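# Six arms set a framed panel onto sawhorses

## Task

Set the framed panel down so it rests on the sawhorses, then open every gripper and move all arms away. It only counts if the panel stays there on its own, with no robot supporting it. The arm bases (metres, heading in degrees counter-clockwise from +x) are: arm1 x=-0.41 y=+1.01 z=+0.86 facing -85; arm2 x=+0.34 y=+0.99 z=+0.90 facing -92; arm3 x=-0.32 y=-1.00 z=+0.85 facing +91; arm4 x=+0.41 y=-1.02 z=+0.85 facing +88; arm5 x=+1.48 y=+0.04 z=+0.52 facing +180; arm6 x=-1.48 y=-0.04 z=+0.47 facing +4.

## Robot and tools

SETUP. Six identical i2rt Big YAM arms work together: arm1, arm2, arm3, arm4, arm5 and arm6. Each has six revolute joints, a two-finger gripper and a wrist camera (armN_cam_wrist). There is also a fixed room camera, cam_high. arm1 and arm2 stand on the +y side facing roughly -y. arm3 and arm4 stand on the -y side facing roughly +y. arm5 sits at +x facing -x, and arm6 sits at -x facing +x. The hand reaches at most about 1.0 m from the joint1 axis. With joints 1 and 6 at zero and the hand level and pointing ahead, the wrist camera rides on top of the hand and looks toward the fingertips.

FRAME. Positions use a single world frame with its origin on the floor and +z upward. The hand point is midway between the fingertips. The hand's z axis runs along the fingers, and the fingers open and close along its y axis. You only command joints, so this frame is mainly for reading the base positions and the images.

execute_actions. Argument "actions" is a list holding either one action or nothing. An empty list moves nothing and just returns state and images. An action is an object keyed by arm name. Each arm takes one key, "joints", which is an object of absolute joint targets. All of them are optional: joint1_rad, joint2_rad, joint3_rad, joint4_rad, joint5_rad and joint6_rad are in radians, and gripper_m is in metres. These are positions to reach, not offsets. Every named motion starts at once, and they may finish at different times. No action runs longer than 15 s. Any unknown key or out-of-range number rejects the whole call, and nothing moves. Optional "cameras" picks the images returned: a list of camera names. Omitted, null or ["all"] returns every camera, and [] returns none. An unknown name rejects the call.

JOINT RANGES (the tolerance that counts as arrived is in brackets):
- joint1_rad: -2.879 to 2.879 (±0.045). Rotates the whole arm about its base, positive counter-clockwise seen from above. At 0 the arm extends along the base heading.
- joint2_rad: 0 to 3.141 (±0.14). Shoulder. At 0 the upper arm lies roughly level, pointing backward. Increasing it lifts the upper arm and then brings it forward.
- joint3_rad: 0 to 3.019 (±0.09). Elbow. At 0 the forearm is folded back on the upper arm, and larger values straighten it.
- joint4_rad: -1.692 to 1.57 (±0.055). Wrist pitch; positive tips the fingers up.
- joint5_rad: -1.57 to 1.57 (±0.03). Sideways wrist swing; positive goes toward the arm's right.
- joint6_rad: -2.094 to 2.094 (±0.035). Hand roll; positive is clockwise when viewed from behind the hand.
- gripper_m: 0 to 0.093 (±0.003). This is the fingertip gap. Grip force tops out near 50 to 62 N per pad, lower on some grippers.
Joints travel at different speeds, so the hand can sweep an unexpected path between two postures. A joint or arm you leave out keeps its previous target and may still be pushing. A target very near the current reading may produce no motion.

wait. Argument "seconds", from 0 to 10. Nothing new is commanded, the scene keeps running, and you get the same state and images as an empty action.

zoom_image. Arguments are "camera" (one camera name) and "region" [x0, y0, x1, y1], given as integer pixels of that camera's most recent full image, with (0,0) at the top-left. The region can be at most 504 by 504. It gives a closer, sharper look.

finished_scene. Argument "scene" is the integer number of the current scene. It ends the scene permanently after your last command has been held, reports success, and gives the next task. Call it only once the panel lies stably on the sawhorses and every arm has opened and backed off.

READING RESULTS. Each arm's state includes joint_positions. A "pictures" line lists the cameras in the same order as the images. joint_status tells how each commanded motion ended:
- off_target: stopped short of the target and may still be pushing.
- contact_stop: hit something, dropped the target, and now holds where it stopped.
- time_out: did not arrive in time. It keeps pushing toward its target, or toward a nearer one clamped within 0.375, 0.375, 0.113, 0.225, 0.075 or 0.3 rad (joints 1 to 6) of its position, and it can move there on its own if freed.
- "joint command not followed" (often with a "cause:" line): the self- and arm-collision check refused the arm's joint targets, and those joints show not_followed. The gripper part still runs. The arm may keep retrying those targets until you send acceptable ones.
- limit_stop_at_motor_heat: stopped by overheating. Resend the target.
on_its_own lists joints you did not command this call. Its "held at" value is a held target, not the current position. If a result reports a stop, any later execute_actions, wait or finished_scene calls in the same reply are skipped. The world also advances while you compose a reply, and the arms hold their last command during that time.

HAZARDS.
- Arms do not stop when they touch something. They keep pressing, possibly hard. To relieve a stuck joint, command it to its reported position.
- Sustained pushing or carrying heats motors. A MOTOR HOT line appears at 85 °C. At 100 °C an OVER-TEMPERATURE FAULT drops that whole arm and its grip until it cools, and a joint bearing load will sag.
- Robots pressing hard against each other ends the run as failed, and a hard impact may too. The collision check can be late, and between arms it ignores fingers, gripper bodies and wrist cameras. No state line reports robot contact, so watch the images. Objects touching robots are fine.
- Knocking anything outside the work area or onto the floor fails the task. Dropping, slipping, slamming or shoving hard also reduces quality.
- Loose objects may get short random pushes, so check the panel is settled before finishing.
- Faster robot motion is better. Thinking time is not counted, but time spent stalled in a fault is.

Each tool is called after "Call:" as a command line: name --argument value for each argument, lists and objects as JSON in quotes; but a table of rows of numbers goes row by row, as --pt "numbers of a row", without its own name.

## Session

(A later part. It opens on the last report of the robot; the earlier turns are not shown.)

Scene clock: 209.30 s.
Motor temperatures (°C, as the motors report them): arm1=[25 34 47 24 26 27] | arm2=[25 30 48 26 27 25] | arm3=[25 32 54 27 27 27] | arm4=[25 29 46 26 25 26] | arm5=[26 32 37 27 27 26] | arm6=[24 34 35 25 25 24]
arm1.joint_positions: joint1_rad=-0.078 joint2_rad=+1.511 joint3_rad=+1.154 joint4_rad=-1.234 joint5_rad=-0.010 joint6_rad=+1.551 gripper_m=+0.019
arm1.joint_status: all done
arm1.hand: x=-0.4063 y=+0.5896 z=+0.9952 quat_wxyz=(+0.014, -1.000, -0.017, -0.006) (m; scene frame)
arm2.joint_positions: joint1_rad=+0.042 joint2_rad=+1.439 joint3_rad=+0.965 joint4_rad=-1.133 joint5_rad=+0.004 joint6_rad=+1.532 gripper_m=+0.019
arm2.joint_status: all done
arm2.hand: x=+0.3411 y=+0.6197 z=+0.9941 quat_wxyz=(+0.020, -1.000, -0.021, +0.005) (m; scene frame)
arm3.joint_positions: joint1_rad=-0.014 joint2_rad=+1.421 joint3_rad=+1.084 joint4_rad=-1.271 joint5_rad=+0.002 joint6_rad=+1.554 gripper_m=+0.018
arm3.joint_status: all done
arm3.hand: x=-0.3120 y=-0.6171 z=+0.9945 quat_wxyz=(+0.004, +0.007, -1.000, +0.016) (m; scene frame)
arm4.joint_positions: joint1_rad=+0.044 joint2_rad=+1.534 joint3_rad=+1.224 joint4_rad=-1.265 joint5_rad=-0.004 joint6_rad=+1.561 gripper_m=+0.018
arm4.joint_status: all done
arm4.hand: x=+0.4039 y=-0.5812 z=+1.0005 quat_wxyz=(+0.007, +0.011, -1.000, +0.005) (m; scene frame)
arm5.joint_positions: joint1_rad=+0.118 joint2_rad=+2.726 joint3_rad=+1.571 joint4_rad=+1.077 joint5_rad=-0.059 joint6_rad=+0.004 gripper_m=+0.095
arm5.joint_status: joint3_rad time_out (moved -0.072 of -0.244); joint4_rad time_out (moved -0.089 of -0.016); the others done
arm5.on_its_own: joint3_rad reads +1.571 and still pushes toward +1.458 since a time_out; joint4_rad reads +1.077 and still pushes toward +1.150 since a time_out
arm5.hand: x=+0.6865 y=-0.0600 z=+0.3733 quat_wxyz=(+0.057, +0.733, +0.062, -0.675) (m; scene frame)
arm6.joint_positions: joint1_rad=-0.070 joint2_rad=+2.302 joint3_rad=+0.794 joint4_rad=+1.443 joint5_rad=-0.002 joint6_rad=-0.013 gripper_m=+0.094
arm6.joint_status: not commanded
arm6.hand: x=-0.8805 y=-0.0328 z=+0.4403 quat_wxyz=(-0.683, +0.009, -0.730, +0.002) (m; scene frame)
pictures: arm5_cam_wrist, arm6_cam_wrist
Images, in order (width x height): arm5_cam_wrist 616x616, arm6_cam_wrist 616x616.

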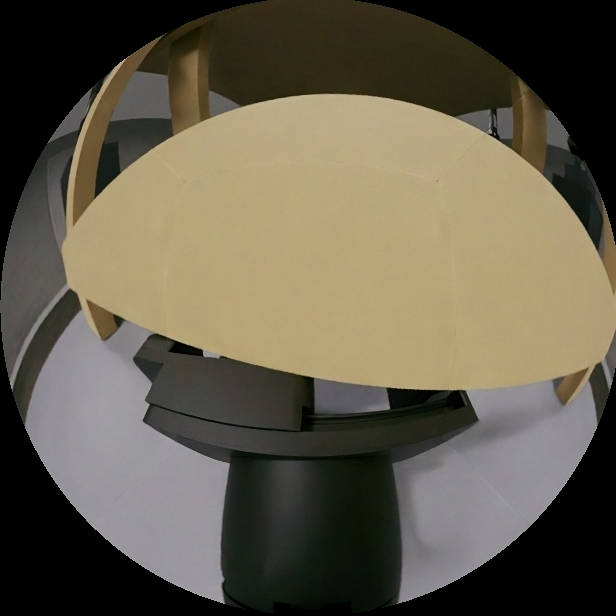

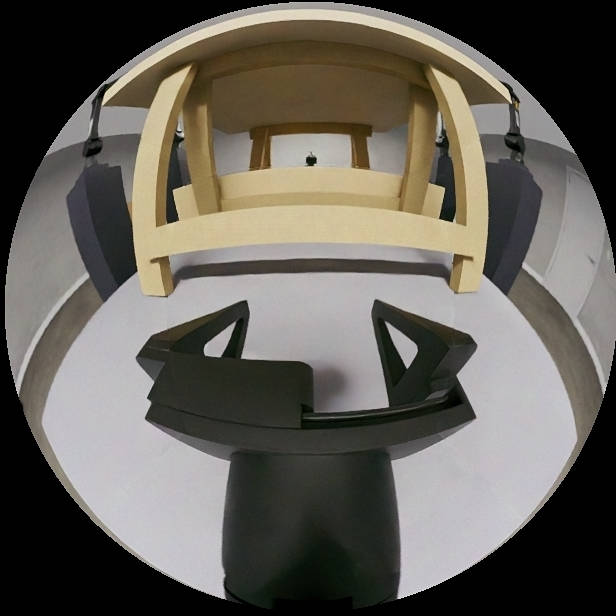

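Call:
execute_actions --actions '[{"arm5":{"joints":{"joint1_rad":-0.1,"joint2_rad":2.74,"joint3_rad":1.52,"joint4_rad":0.98}},"arm1":{"joints":{"joint2_rad":1.40,"joint3_rad":1.34,"joint4_rad":-1.4}},"arm2":{"joints":{"joint2_rad":1.30,"joint3_rad":1.17,"joint4_rad":-1.32}},"arm3":{"joints":{"joint2_rad":1.30,"joint3_rad":1.27,"joint4_rad":-1.42}},"arm4":{"joints":{"joint2_rad":1.42,"joint3_rad":1.39,"joint4_rad":-1.43}}}]' --cameras '["arm5_cam_wrist"]'

Scene clock: 216.73 s.
Motor temperatures (°C, as the motors report them): arm1=[25 34 46 24 26 27] | arm2=[25 30 47 26 27 25] | arm3=[25 32 52 27 27 27] | arm4=[25 29 45 26 25 26] | arm5=[26 32 36 27 28 26] | arm6=[24 34 34 25 25 24]
arm1.joint_positions: joint1_rad=-0.078 joint2_rad=+1.467 joint3_rad=+1.250 joint4_rad=-1.360 joint5_rad=-0.007 joint6_rad=+1.550 gripper_m=+0.019
arm1.joint_status: all done
arm1.hand: x=-0.4069 y=+0.5872 z=+1.0482 quat_wxyz=(+0.006, -1.000, -0.017, -0.004) (m; scene frame)
arm2.joint_positions: joint1_rad=+0.042 joint2_rad=+1.381 joint3_rad=+1.050 joint4_rad=-1.265 joint5_rad=+0.008 joint6_rad=+1.533 gripper_m=+0.018
arm2.joint_status: joint3_rad time_out (moved +0.085 of +0.205); the others done
arm2.on_its_own: joint3_rad reads +1.050 and still pushes toward +1.162 since a time_out; joint4_rad reads -1.265 and still pushes toward -1.320 since a time_out
arm2.hand: x=+0.3406 y=+0.6177 z=+1.0449 quat_wxyz=(+0.014, -1.000, -0.021, +0.007) (m; scene frame)
arm3.joint_positions: joint1_rad=-0.014 joint2_rad=+1.375 joint3_rad=+1.155 joint4_rad=-1.376 joint5_rad=+0.002 joint6_rad=+1.553 gripper_m=+0.018
arm3.joint_status: joint3_rad time_out (moved +0.071 of +0.186); the others done
arm3.on_its_own: joint3_rad reads +1.155 and still pushes toward +1.267 since a time_out
arm3.hand: x=-0.3116 y=-0.6196 z=+1.0374 quat_wxyz=(+0.005, +0.008, -1.000, +0.010) (m; scene frame)
arm4.joint_positions: joint1_rad=+0.044 joint2_rad=+1.501 joint3_rad=+1.298 joint4_rad=-1.374 joint5_rad=-0.004 joint6_rad=+1.559 gripper_m=+0.018
arm4.joint_status: joint3_rad time_out (moved +0.074 of +0.166); joint4_rad time_out (moved -0.109 of -0.165); the others done
arm4.on_its_own: joint3_rad reads +1.298 and still pushes toward +1.390 since a time_out; joint4_rad reads -1.374 and still pushes toward -1.430 since a time_out
arm4.hand: x=+0.4044 y=-0.5837 z=+1.0418 quat_wxyz=(+0.007, +0.012, -1.000, +0.005) (m; scene frame)
arm5.joint_positions: joint1_rad=-0.094 joint2_rad=+2.736 joint3_rad=+1.521 joint4_rad=+0.986 joint5_rad=+0.001 joint6_rad=+0.002 gripper_m=+0.095
arm5.joint_status: all done
arm5.hand: x=+0.7105 y=+0.1160 z=+0.3260 quat_wxyz=(-0.035, +0.783, -0.038, -0.620) (m; scene frame)
arm6.joint_positions: joint1_rad=-0.070 joint2_rad=+2.302 joint3_rad=+0.794 joint4_rad=+1.443 joint5_rad=-0.002 joint6_rad=-0.013 gripper_m=+0.094
arm6.joint_status: not commanded
arm6.hand: x=-0.8805 y=-0.0328 z=+0.4403 quat_wxyz=(-0.683, +0.009, -0.730, +0.002) (m; scene frame)
pictures: arm5_cam_wrist
Images, in order (width x height): arm5_cam_wrist 616x616.

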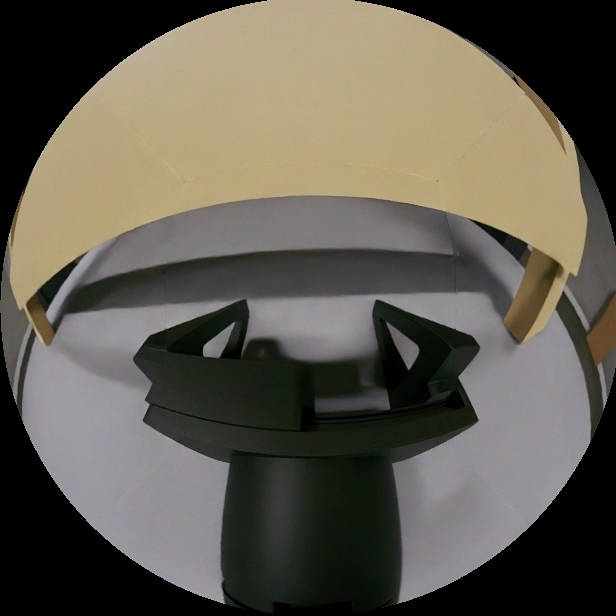

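Call:
execute_actions --actions '[{"arm5":{"joints":{"joint2_rad":2.9,"joint3_rad":2.25,"joint4_rad":0.8}}}]' --cameras '[]'

Scene clock: 228.80 s.
Motor temperatures (°C, as the motors report them): arm1=[25 34 49 24 25 27] | arm2=[25 31 50 26 27 25] | arm3=[25 32 56 27 27 27] | arm4=[25 29 48 26 25 26] | arm5=[26 32 36 27 27 26] | arm6=[24 33 33 25 25 24]
arm1.joint_positions: joint1_rad=-0.078 joint2_rad=+1.467 joint3_rad=+1.250 joint4_rad=-1.360 joint5_rad=-0.007 joint6_rad=+1.550 gripper_m=+0.019
arm1.joint_status: not commanded
arm1.hand: x=-0.4069 y=+0.5872 z=+1.0482 quat_wxyz=(+0.006, -1.000, -0.017, -0.004) (m; scene frame)
arm2.joint_positions: joint1_rad=+0.042 joint2_rad=+1.381 joint3_rad=+1.050 joint4_rad=-1.265 joint5_rad=+0.008 joint6_rad=+1.533 gripper_m=+0.018
arm2.joint_status: not commanded
arm2.on_its_own: joint3_rad reads +1.050 and still pushes toward +1.162 since a time_out; joint4_rad reads -1.265 and still pushes toward -1.320 since a time_out
arm2.hand: x=+0.3406 y=+0.6177 z=+1.0449 quat_wxyz=(+0.014, -1.000, -0.021, +0.007) (m; scene frame)
arm3.joint_positions: joint1_rad=-0.014 joint2_rad=+1.375 joint3_rad=+1.155 joint4_rad=-1.376 joint5_rad=+0.002 joint6_rad=+1.553 gripper_m=+0.018
arm3.joint_status: not commanded
arm3.on_its_own: joint3_rad reads +1.155 and still pushes toward +1.267 since a time_out
arm3.hand: x=-0.3116 y=-0.6196 z=+1.0374 quat_wxyz=(+0.005, +0.008, -1.000, +0.010) (m; scene frame)
arm4.joint_positions: joint1_rad=+0.044 joint2_rad=+1.501 joint3_rad=+1.298 joint4_rad=-1.374 joint5_rad=-0.004 joint6_rad=+1.559 gripper_m=+0.018
arm4.joint_status: not commanded
arm4.on_its_own: joint3_rad reads +1.298 and still pushes toward +1.390 since a time_out; joint4_rad reads -1.374 and still pushes toward -1.430 since a time_out
arm4.hand: x=+0.4044 y=-0.5837 z=+1.0418 quat_wxyz=(+0.007, +0.012, -1.000, +0.005) (m; scene frame)
arm5.joint_positions: joint1_rad=-0.135 joint2_rad=+2.967 joint3_rad=+2.110 joint4_rad=+0.869 joint5_rad=+0.003 joint6_rad=+0.032 gripper_m=+0.095
arm5.joint_status: joint3_rad time_out (moved +0.589 of +0.729); joint4_rad time_out (moved -0.117 of -0.186); the others done
arm5.on_its_own: joint3_rad reads +2.110 and still pushes toward +2.223 since a time_out; joint4_rad reads +0.869 and still pushes toward +0.800 since a time_out
arm5.hand: x=+0.5823 y=+0.1670 z=+0.3660 quat_wxyz=(-0.044, +0.701, -0.059, -0.709) (m; scene frame)
arm6.joint_positions: joint1_rad=-0.070 joint2_rad=+2.302 joint3_rad=+0.794 joint4_rad=+1.443 joint5_rad=-0.002 joint6_rad=-0.013 gripper_m=+0.094
arm6.joint_status: not commanded
arm6.hand: x=-0.8805 y=-0.0328 z=+0.4403 quat_wxyz=(-0.683, +0.009, -0.730, +0.002) (m; scene frame)
pictures: none
No camera images: the call's "cameras" was empty. Leave "cameras" out to get every camera's image.

Call:
execute_actions --actions '[{"arm5":{"joints":{"joint2_rad":2.93,"joint3_rad":1.95,"joint4_rad":0.85}},"arm1":{"joints":{"joint2_rad":1.44,"joint3_rad":1.25,"joint4_rad":-1.29}},"arm2":{"joints":{"joint2_rad":1.38,"joint3_rad":1.08,"joint4_rad":-1.19}},"arm3":{"joints":{"joint2_rad":1.36,"joint3_rad":1.18,"joint4_rad":-1.3}},"arm4":{"joints":{"joint2_rad":1.47,"joint3_rad":1.3,"joint4_rad":-1.31}}}]' --cameras '[]'

Call:
execute_actions --actions '[{"arm5":{"joints":{"joint2_rad":2.74,"joint3_rad":1.52,"joint4_rad":0.98}},"arm1":{"joints":{"joint2_rad":1.51,"joint3_rad":1.155,"joint4_rad":-1.23}},"arm2":{"joints":{"joint2_rad":1.445,"joint3_rad":0.97,"joint4_rad":-1.13}},"arm3":{"joints":{"joint2_rad":1.42,"joint3_rad":1.09,"joint4_rad":-1.25}},"arm4":{"joints":{"joint2_rad":1.535,"joint3_rad":1.22,"joint4_rad":-1.26}}}]' --cameras '[]'

Call:
execute_actions --actions '[{"arm5":{"joints":{"joint2_rad":2.4,"joint3_rad":0.8,"joint4_rad":1.5}}}]' --cameras '["arm5_cam_wrist"]'

Scene clock: 238.43 s.
Motor temperatures (°C, as the motors report them): arm1=[25 35 50 25 25 27] | arm2=[25 31 51 26 27 25] | arm3=[25 32 58 27 27 27] | arm4=[25 29 49 26 25 26] | arm5=[26 33 40 26 27 26] | arm6=[24 33 33 25 25 24]
arm1.joint_positions: joint1_rad=-0.078 joint2_rad=+1.495 joint3_rad=+1.195 joint4_rad=-1.288 joint5_rad=-0.006 joint6_rad=+1.551 gripper_m=+0.019
arm1.joint_status: all done
arm1.hand: x=-0.4070 y=+0.5874 z=+1.0165 quat_wxyz=(+0.012, -1.000, -0.017, -0.004) (m; scene frame)
arm2.joint_positions: joint1_rad=+0.042 joint2_rad=+1.429 joint3_rad=+1.001 joint4_rad=-1.186 joint5_rad=+0.009 joint6_rad=+1.533 gripper_m=+0.019
arm2.joint_status: all done
arm2.hand: x=+0.3403 y=+0.6171 z=+1.0105 quat_wxyz=(+0.023, -0.999, -0.021, +0.007) (m; scene frame)
arm3.joint_positions: joint1_rad=-0.014 joint2_rad=+1.408 joint3_rad=+1.112 joint4_rad=-1.312 joint5_rad=-0.001 joint6_rad=+1.553 gripper_m=+0.018
arm3.joint_status: all done
arm3.hand: x=-0.3124 y=-0.6171 z=+1.0097 quat_wxyz=(+0.006, +0.008, -1.000, +0.016) (m; scene frame)
arm4.joint_positions: joint1_rad=+0.044 joint2_rad=+1.528 joint3_rad=+1.246 joint4_rad=-1.298 joint5_rad=-0.007 joint6_rad=+1.559 gripper_m=+0.018
arm4.joint_status: all done
arm4.hand: x=+0.4035 y=-0.5814 z=+1.0110 quat_wxyz=(+0.009, +0.012, -1.000, +0.007) (m; scene frame)
arm5.joint_positions: joint1_rad=-0.106 joint2_rad=+2.921 joint3_rad=+1.966 joint4_rad=+0.866 joint5_rad=+0.003 joint6_rad=+0.005 gripper_m=+0.095
arm5.joint_status: all done
arm5.hand: x=+0.6096 y=+0.1375 z=+0.3353 quat_wxyz=(-0.041, +0.738, -0.042, -0.673) (m; scene frame)
arm6.joint_positions: joint1_rad=-0.070 joint2_rad=+2.302 joint3_rad=+0.794 joint4_rad=+1.443 joint5_rad=-0.002 joint6_rad=-0.013 gripper_m=+0.094
arm6.joint_status: not commanded
arm6.hand: x=-0.8805 y=-0.0328 z=+0.4403 quat_wxyz=(-0.683, +0.009, -0.730, +0.002) (m; scene frame)
pictures: none
No camera images: the call's "cameras" was empty. Leave "cameras" out to get every camera's image.

Scene clock: 239.53 s.
Motor temperatures (°C, as the motors report them): arm1=[25 34 50 24 25 27] | arm2=[25 31 50 26 27 25] | arm3=[25 32 57 27 27 27] | arm4=[25 29 48 26 25 26] | arm5=[26 33 39 26 27 26] | arm6=[24 33 32 25 25 24]
arm1.joint_positions: joint1_rad=-0.078 joint2_rad=+1.511 joint3_rad=+1.152 joint4_rad=-1.231 joint5_rad=-0.008 joint6_rad=+1.550 gripper_m=+0.019
arm1.joint_status: all done
arm1.hand: x=-0.4066 y=+0.5893 z=+0.9949 quat_wxyz=(+0.013, -1.000, -0.017, -0.005) (m; scene frame)
arm2.joint_positions: joint1_rad=+0.042 joint2_rad=+1.439 joint3_rad=+0.963 joint4_rad=-1.131 joint5_rad=+0.005 joint6_rad=+1.532 gripper_m=+0.019
arm2.joint_status: all done
arm2.hand: x=+0.3408 y=+0.6196 z=+0.9937 quat_wxyz=(+0.019, -1.000, -0.021, +0.006) (m; scene frame)
arm3.joint_positions: joint1_rad=-0.014 joint2_rad=+1.420 joint3_rad=+1.082 joint4_rad=-1.270 joint5_rad=+0.000 joint6_rad=+1.554 gripper_m=+0.018
arm3.joint_status: all done
arm3.hand: x=-0.3125 y=-0.6177 z=+0.9942 quat_wxyz=(+0.006, +0.007, -1.000, +0.016) (m; scene frame)
arm4.joint_positions: joint1_rad=+0.044 joint2_rad=+1.533 joint3_rad=+1.221 joint4_rad=-1.263 joint5_rad=-0.006 joint6_rad=+1.560 gripper_m=+0.018
arm4.joint_status: all done
arm4.hand: x=+0.4035 y=-0.5817 z=+1.0001 quat_wxyz=(+0.008, +0.011, -1.000, +0.004) (m; scene frame)
arm5.joint_positions: joint1_rad=-0.106 joint2_rad=+2.734 joint3_rad=+1.520 joint4_rad=+0.972 joint5_rad=+0.003 joint6_rad=+0.007 gripper_m=+0.095
arm5.joint_status: all done
arm5.hand: x=+0.7121 y=+0.1259 z=+0.3240 quat_wxyz=(-0.037, +0.787, -0.046, -0.614) (m; scene frame)
arm6.joint_positions: joint1_rad=-0.070 joint2_rad=+2.302 joint3_rad=+0.794 joint4_rad=+1.443 joint5_rad=-0.002 joint6_rad=-0.013 gripper_m=+0.094
arm6.joint_status: not commanded
arm6.hand: x=-0.8805 y=-0.0328 z=+0.4403 quat_wxyz=(-0.683, +0.009, -0.730, +0.002) (m; scene frame)
pictures: none
No camera images: the call's "cameras" was empty. Leave "cameras" out to get every camera's image.

Scene clock: 240.97 s.
Motor temperatures (°C, as the motors report them): arm1=[25 34 49 24 25 27] | arm2=[25 31 49 26 27 25] | arm3=[25 32 56 27 27 27] | arm4=[25 29 48 26 25 26] | arm5=[26 33 39 26 27 26] | arm6=[24 33 32 25 25 24]
arm1.joint_positions: joint1_rad=-0.078 joint2_rad=+1.511 joint3_rad=+1.152 joint4_rad=-1.231 joint5_rad=-0.008 joint6_rad=+1.550 gripper_m=+0.019
arm1.joint_status: not commanded
arm1.hand: x=-0.4066 y=+0.5893 z=+0.9949 quat_wxyz=(+0.013, -1.000, -0.017, -0.005) (m; scene frame)
arm2.joint_positions: joint1_rad=+0.042 joint2_rad=+1.439 joint3_rad=+0.963 joint4_rad=-1.131 joint5_rad=+0.005 joint6_rad=+1.532 gripper_m=+0.019
arm2.joint_status: not commanded
arm2.hand: x=+0.3408 y=+0.6196 z=+0.9937 quat_wxyz=(+0.019, -1.000, -0.021, +0.006) (m; scene frame)
arm3.joint_positions: joint1_rad=-0.014 joint2_rad=+1.420 joint3_rad=+1.082 joint4_rad=-1.270 joint5_rad=+0.000 joint6_rad=+1.554 gripper_m=+0.018
arm3.joint_status: not commanded
arm3.hand: x=-0.3125 y=-0.6177 z=+0.9942 quat_wxyz=(+0.006, +0.007, -1.000, +0.016) (m; scene frame)
arm4.joint_positions: joint1_rad=+0.044 joint2_rad=+1.533 joint3_rad=+1.221 joint4_rad=-1.263 joint5_rad=-0.006 joint6_rad=+1.560 gripper_m=+0.018
arm4.joint_status: not commanded
arm4.hand: x=+0.4035 y=-0.5817 z=+1.0001 quat_wxyz=(+0.008, +0.011, -1.000, +0.004) (m; scene frame)
arm5.joint_positions: joint1_rad=-0.106 joint2_rad=+2.406 joint3_rad=+0.795 joint4_rad=+1.482 joint5_rad=+0.003 joint6_rad=+0.007 gripper_m=+0.095
arm5.joint_status: all done
arm5.hand: x=+0.9023 y=+0.1030 z=+0.4440 quat_wxyz=(-0.040, +0.751, -0.043, -0.658) (m; scene frame)
arm6.joint_positions: joint1_rad=-0.070 joint2_rad=+2.302 joint3_rad=+0.794 joint4_rad=+1.443 joint5_rad=-0.002 joint6_rad=-0.013 gripper_m=+0.094
arm6.joint_status: not commanded
arm6.hand: x=-0.8805 y=-0.0328 z=+0.4403 quat_wxyz=(-0.683, +0.009, -0.730, +0.002) (m; scene frame)
pictures: arm5_cam_wrist
Images, in order (width x height): arm5_cam_wrist 616x616.

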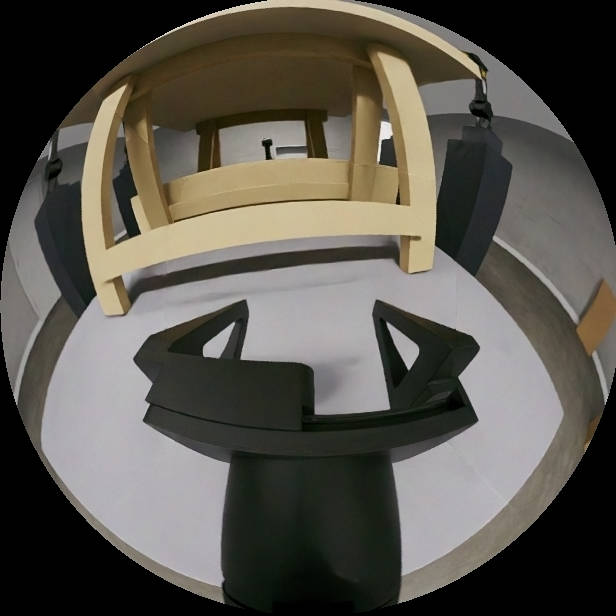

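Call:
execute_actions --actions '[{"arm1":{"joints":{"gripper_m":0.093}},"arm2":{"joints":{"gripper_m":0.093}},"arm3":{"joints":{"gripper_m":0.093}},"arm4":{"joints":{"gripper_m":0.093}}}]' --cameras '[]'

Call:
execute_actions --actions '[{"arm1":{"joints":{"joint2_rad":1.3,"joint3_rad":1.6,"joint4_rad":-1.6}},"arm2":{"joints":{"joint2_rad":1.2,"joint3_rad":1.45,"joint4_rad":-1.6}},"arm3":{"joints":{"joint2_rad":1.2,"joint3_rad":1.55,"joint4_rad":-1.6}},"arm4":{"joints":{"joint2_rad":1.3,"joint3_rad":1.65,"joint4_rad":-1.6}}}]' --cameras '[]'

Call:
finished_scene --scene 2

Scene clock: 252.43 s.
Motor temperatures (°C, as the motors report them): arm1=[25 34 46 24 26 27] | arm2=[25 30 45 26 27 25] | arm3=[25 32 51 27 27 27] | arm4=[25 29 44 26 25 26] | arm5=[26 32 36 27 27 26] | arm6=[24 33 32 25 25 24]
arm1.joint_positions: joint1_rad=-0.078 joint2_rad=+1.508 joint3_rad=+1.152 joint4_rad=-1.232 joint5_rad=-0.002 joint6_rad=+1.558 gripper_m=+0.093
arm1.joint_status: all done
arm1.hand: x=-0.4079 y=+0.5895 z=+0.9960 quat_wxyz=(+0.012, -1.000, -0.013, -0.002) (m; scene frame)
arm2.joint_positions: joint1_rad=+0.042 joint2_rad=+1.436 joint3_rad=+0.963 joint4_rad=-1.132 joint5_rad=+0.002 joint6_rad=+1.555 gripper_m=+0.093
arm2.joint_status: all done
arm2.hand: x=+0.3414 y=+0.6198 z=+0.9950 quat_wxyz=(+0.018, -1.000, -0.010, +0.004) (m; scene frame)
arm3.joint_positions: joint1_rad=-0.014 joint2_rad=+1.420 joint3_rad=+1.082 joint4_rad=-1.259 joint5_rad=+0.000 joint6_rad=+1.561 gripper_m=+0.093
arm3.joint_status: all done
arm3.hand: x=-0.3124 y=-0.6148 z=+0.9941 quat_wxyz=(+0.006, +0.004, -1.000, +0.010) (m; scene frame)
arm4.joint_positions: joint1_rad=+0.044 joint2_rad=+1.531 joint3_rad=+1.221 joint4_rad=-1.265 joint5_rad=-0.004 joint6_rad=+1.560 gripper_m=+0.093
arm4.joint_status: all done
arm4.hand: x=+0.4041 y=-0.5821 z=+1.0008 quat_wxyz=(+0.007, +0.011, -1.000, +0.004) (m; scene frame)
arm5.joint_positions: joint1_rad=-0.106 joint2_rad=+2.406 joint3_rad=+0.795 joint4_rad=+1.482 joint5_rad=+0.003 joint6_rad=+0.007 gripper_m=+0.095
arm5.joint_status: not commanded
arm5.hand: x=+0.9023 y=+0.1030 z=+0.4440 quat_wxyz=(-0.040, +0.751, -0.043, -0.658) (m; scene frame)
arm6.joint_positions: joint1_rad=-0.070 joint2_rad=+2.302 joint3_rad=+0.794 joint4_rad=+1.443 joint5_rad=-0.002 joint6_rad=-0.013 gripper_m=+0.094
arm6.joint_status: not commanded
arm6.hand: x=-0.8805 y=-0.0328 z=+0.4403 quat_wxyz=(-0.683, +0.009, -0.730, +0.002) (m; scene frame)
pictures: none
No camera images: the call's "cameras" was empty. Leave "cameras" out to get every camera's image.

Scene clock: 253.83 s.
Motor temperatures (°C, as the motors report them): arm1=[25 34 46 24 25 27] | arm2=[25 30 45 26 27 25] | arm3=[25 32 51 27 27 27] | arm4=[25 29 44 26 25 26] | arm5=[26 32 35 27 27 26] | arm6=[24 33 32 25 25 24]
arm1.joint_positions: joint1_rad=-0.078 joint2_rad=+1.291 joint3_rad=+1.585 joint4_rad=-1.587 joint5_rad=-0.002 joint6_rad=+1.558 gripper_m=+0.093
arm1.joint_status: all done
arm1.hand: x=-0.4083 y=+0.5923 z=+1.2497 quat_wxyz=(-0.135, -0.991, -0.013, -0.002) (m; scene frame)
arm2.joint_positions: joint1_rad=+0.042 joint2_rad=+1.189 joint3_rad=+1.428 joint4_rad=-1.582 joint5_rad=+0.002 joint6_rad=+1.555 gripper_m=+0.093
arm2.joint_status: all done
arm2.hand: x=+0.3432 y=+0.6187 z=+1.2578 quat_wxyz=(-0.113, -0.994, -0.010, +0.005) (m; scene frame)
arm3.joint_positions: joint1_rad=-0.014 joint2_rad=+1.182 joint3_rad=+1.523 joint4_rad=-1.592 joint5_rad=+0.000 joint6_rad=+1.561 gripper_m=+0.093
arm3.joint_status: all done
arm3.hand: x=-0.3097 y=-0.6239 z=+1.2524 quat_wxyz=(+0.005, +0.002, -0.987, -0.162) (m; scene frame)
arm4.joint_positions: joint1_rad=+0.044 joint2_rad=+1.293 joint3_rad=+1.628 joint4_rad=-1.594 joint5_rad=-0.004 joint6_rad=+1.560 gripper_m=+0.093
arm4.joint_status: all done
arm4.hand: x=+0.4070 y=-0.5989 z=+1.2566 quat_wxyz=(+0.007, +0.010, -0.988, -0.153) (m; scene frame)
arm5.joint_positions: joint1_rad=-0.106 joint2_rad=+2.406 joint3_rad=+0.795 joint4_rad=+1.482 joint5_rad=+0.003 joint6_rad=+0.007 gripper_m=+0.095
arm5.joint_status: not commanded
arm5.hand: x=+0.9023 y=+0.1030 z=+0.4440 quat_wxyz=(-0.040, +0.751, -0.043, -0.658) (m; scene frame)
arm6.joint_positions: joint1_rad=-0.070 joint2_rad=+2.302 joint3_rad=+0.794 joint4_rad=+1.443 joint5_rad=-0.002 joint6_rad=-0.013 gripper_m=+0.094
arm6.joint_status: not commanded
arm6.hand: x=-0.8805 y=-0.0328 z=+0.4403 quat_wxyz=(-0.683, +0.009, -0.730, +0.002) (m; scene frame)
pictures: none
No camera images: the call's "cameras" was empty. Leave "cameras" out to get every camera's image.

The scene is finished: the task was done.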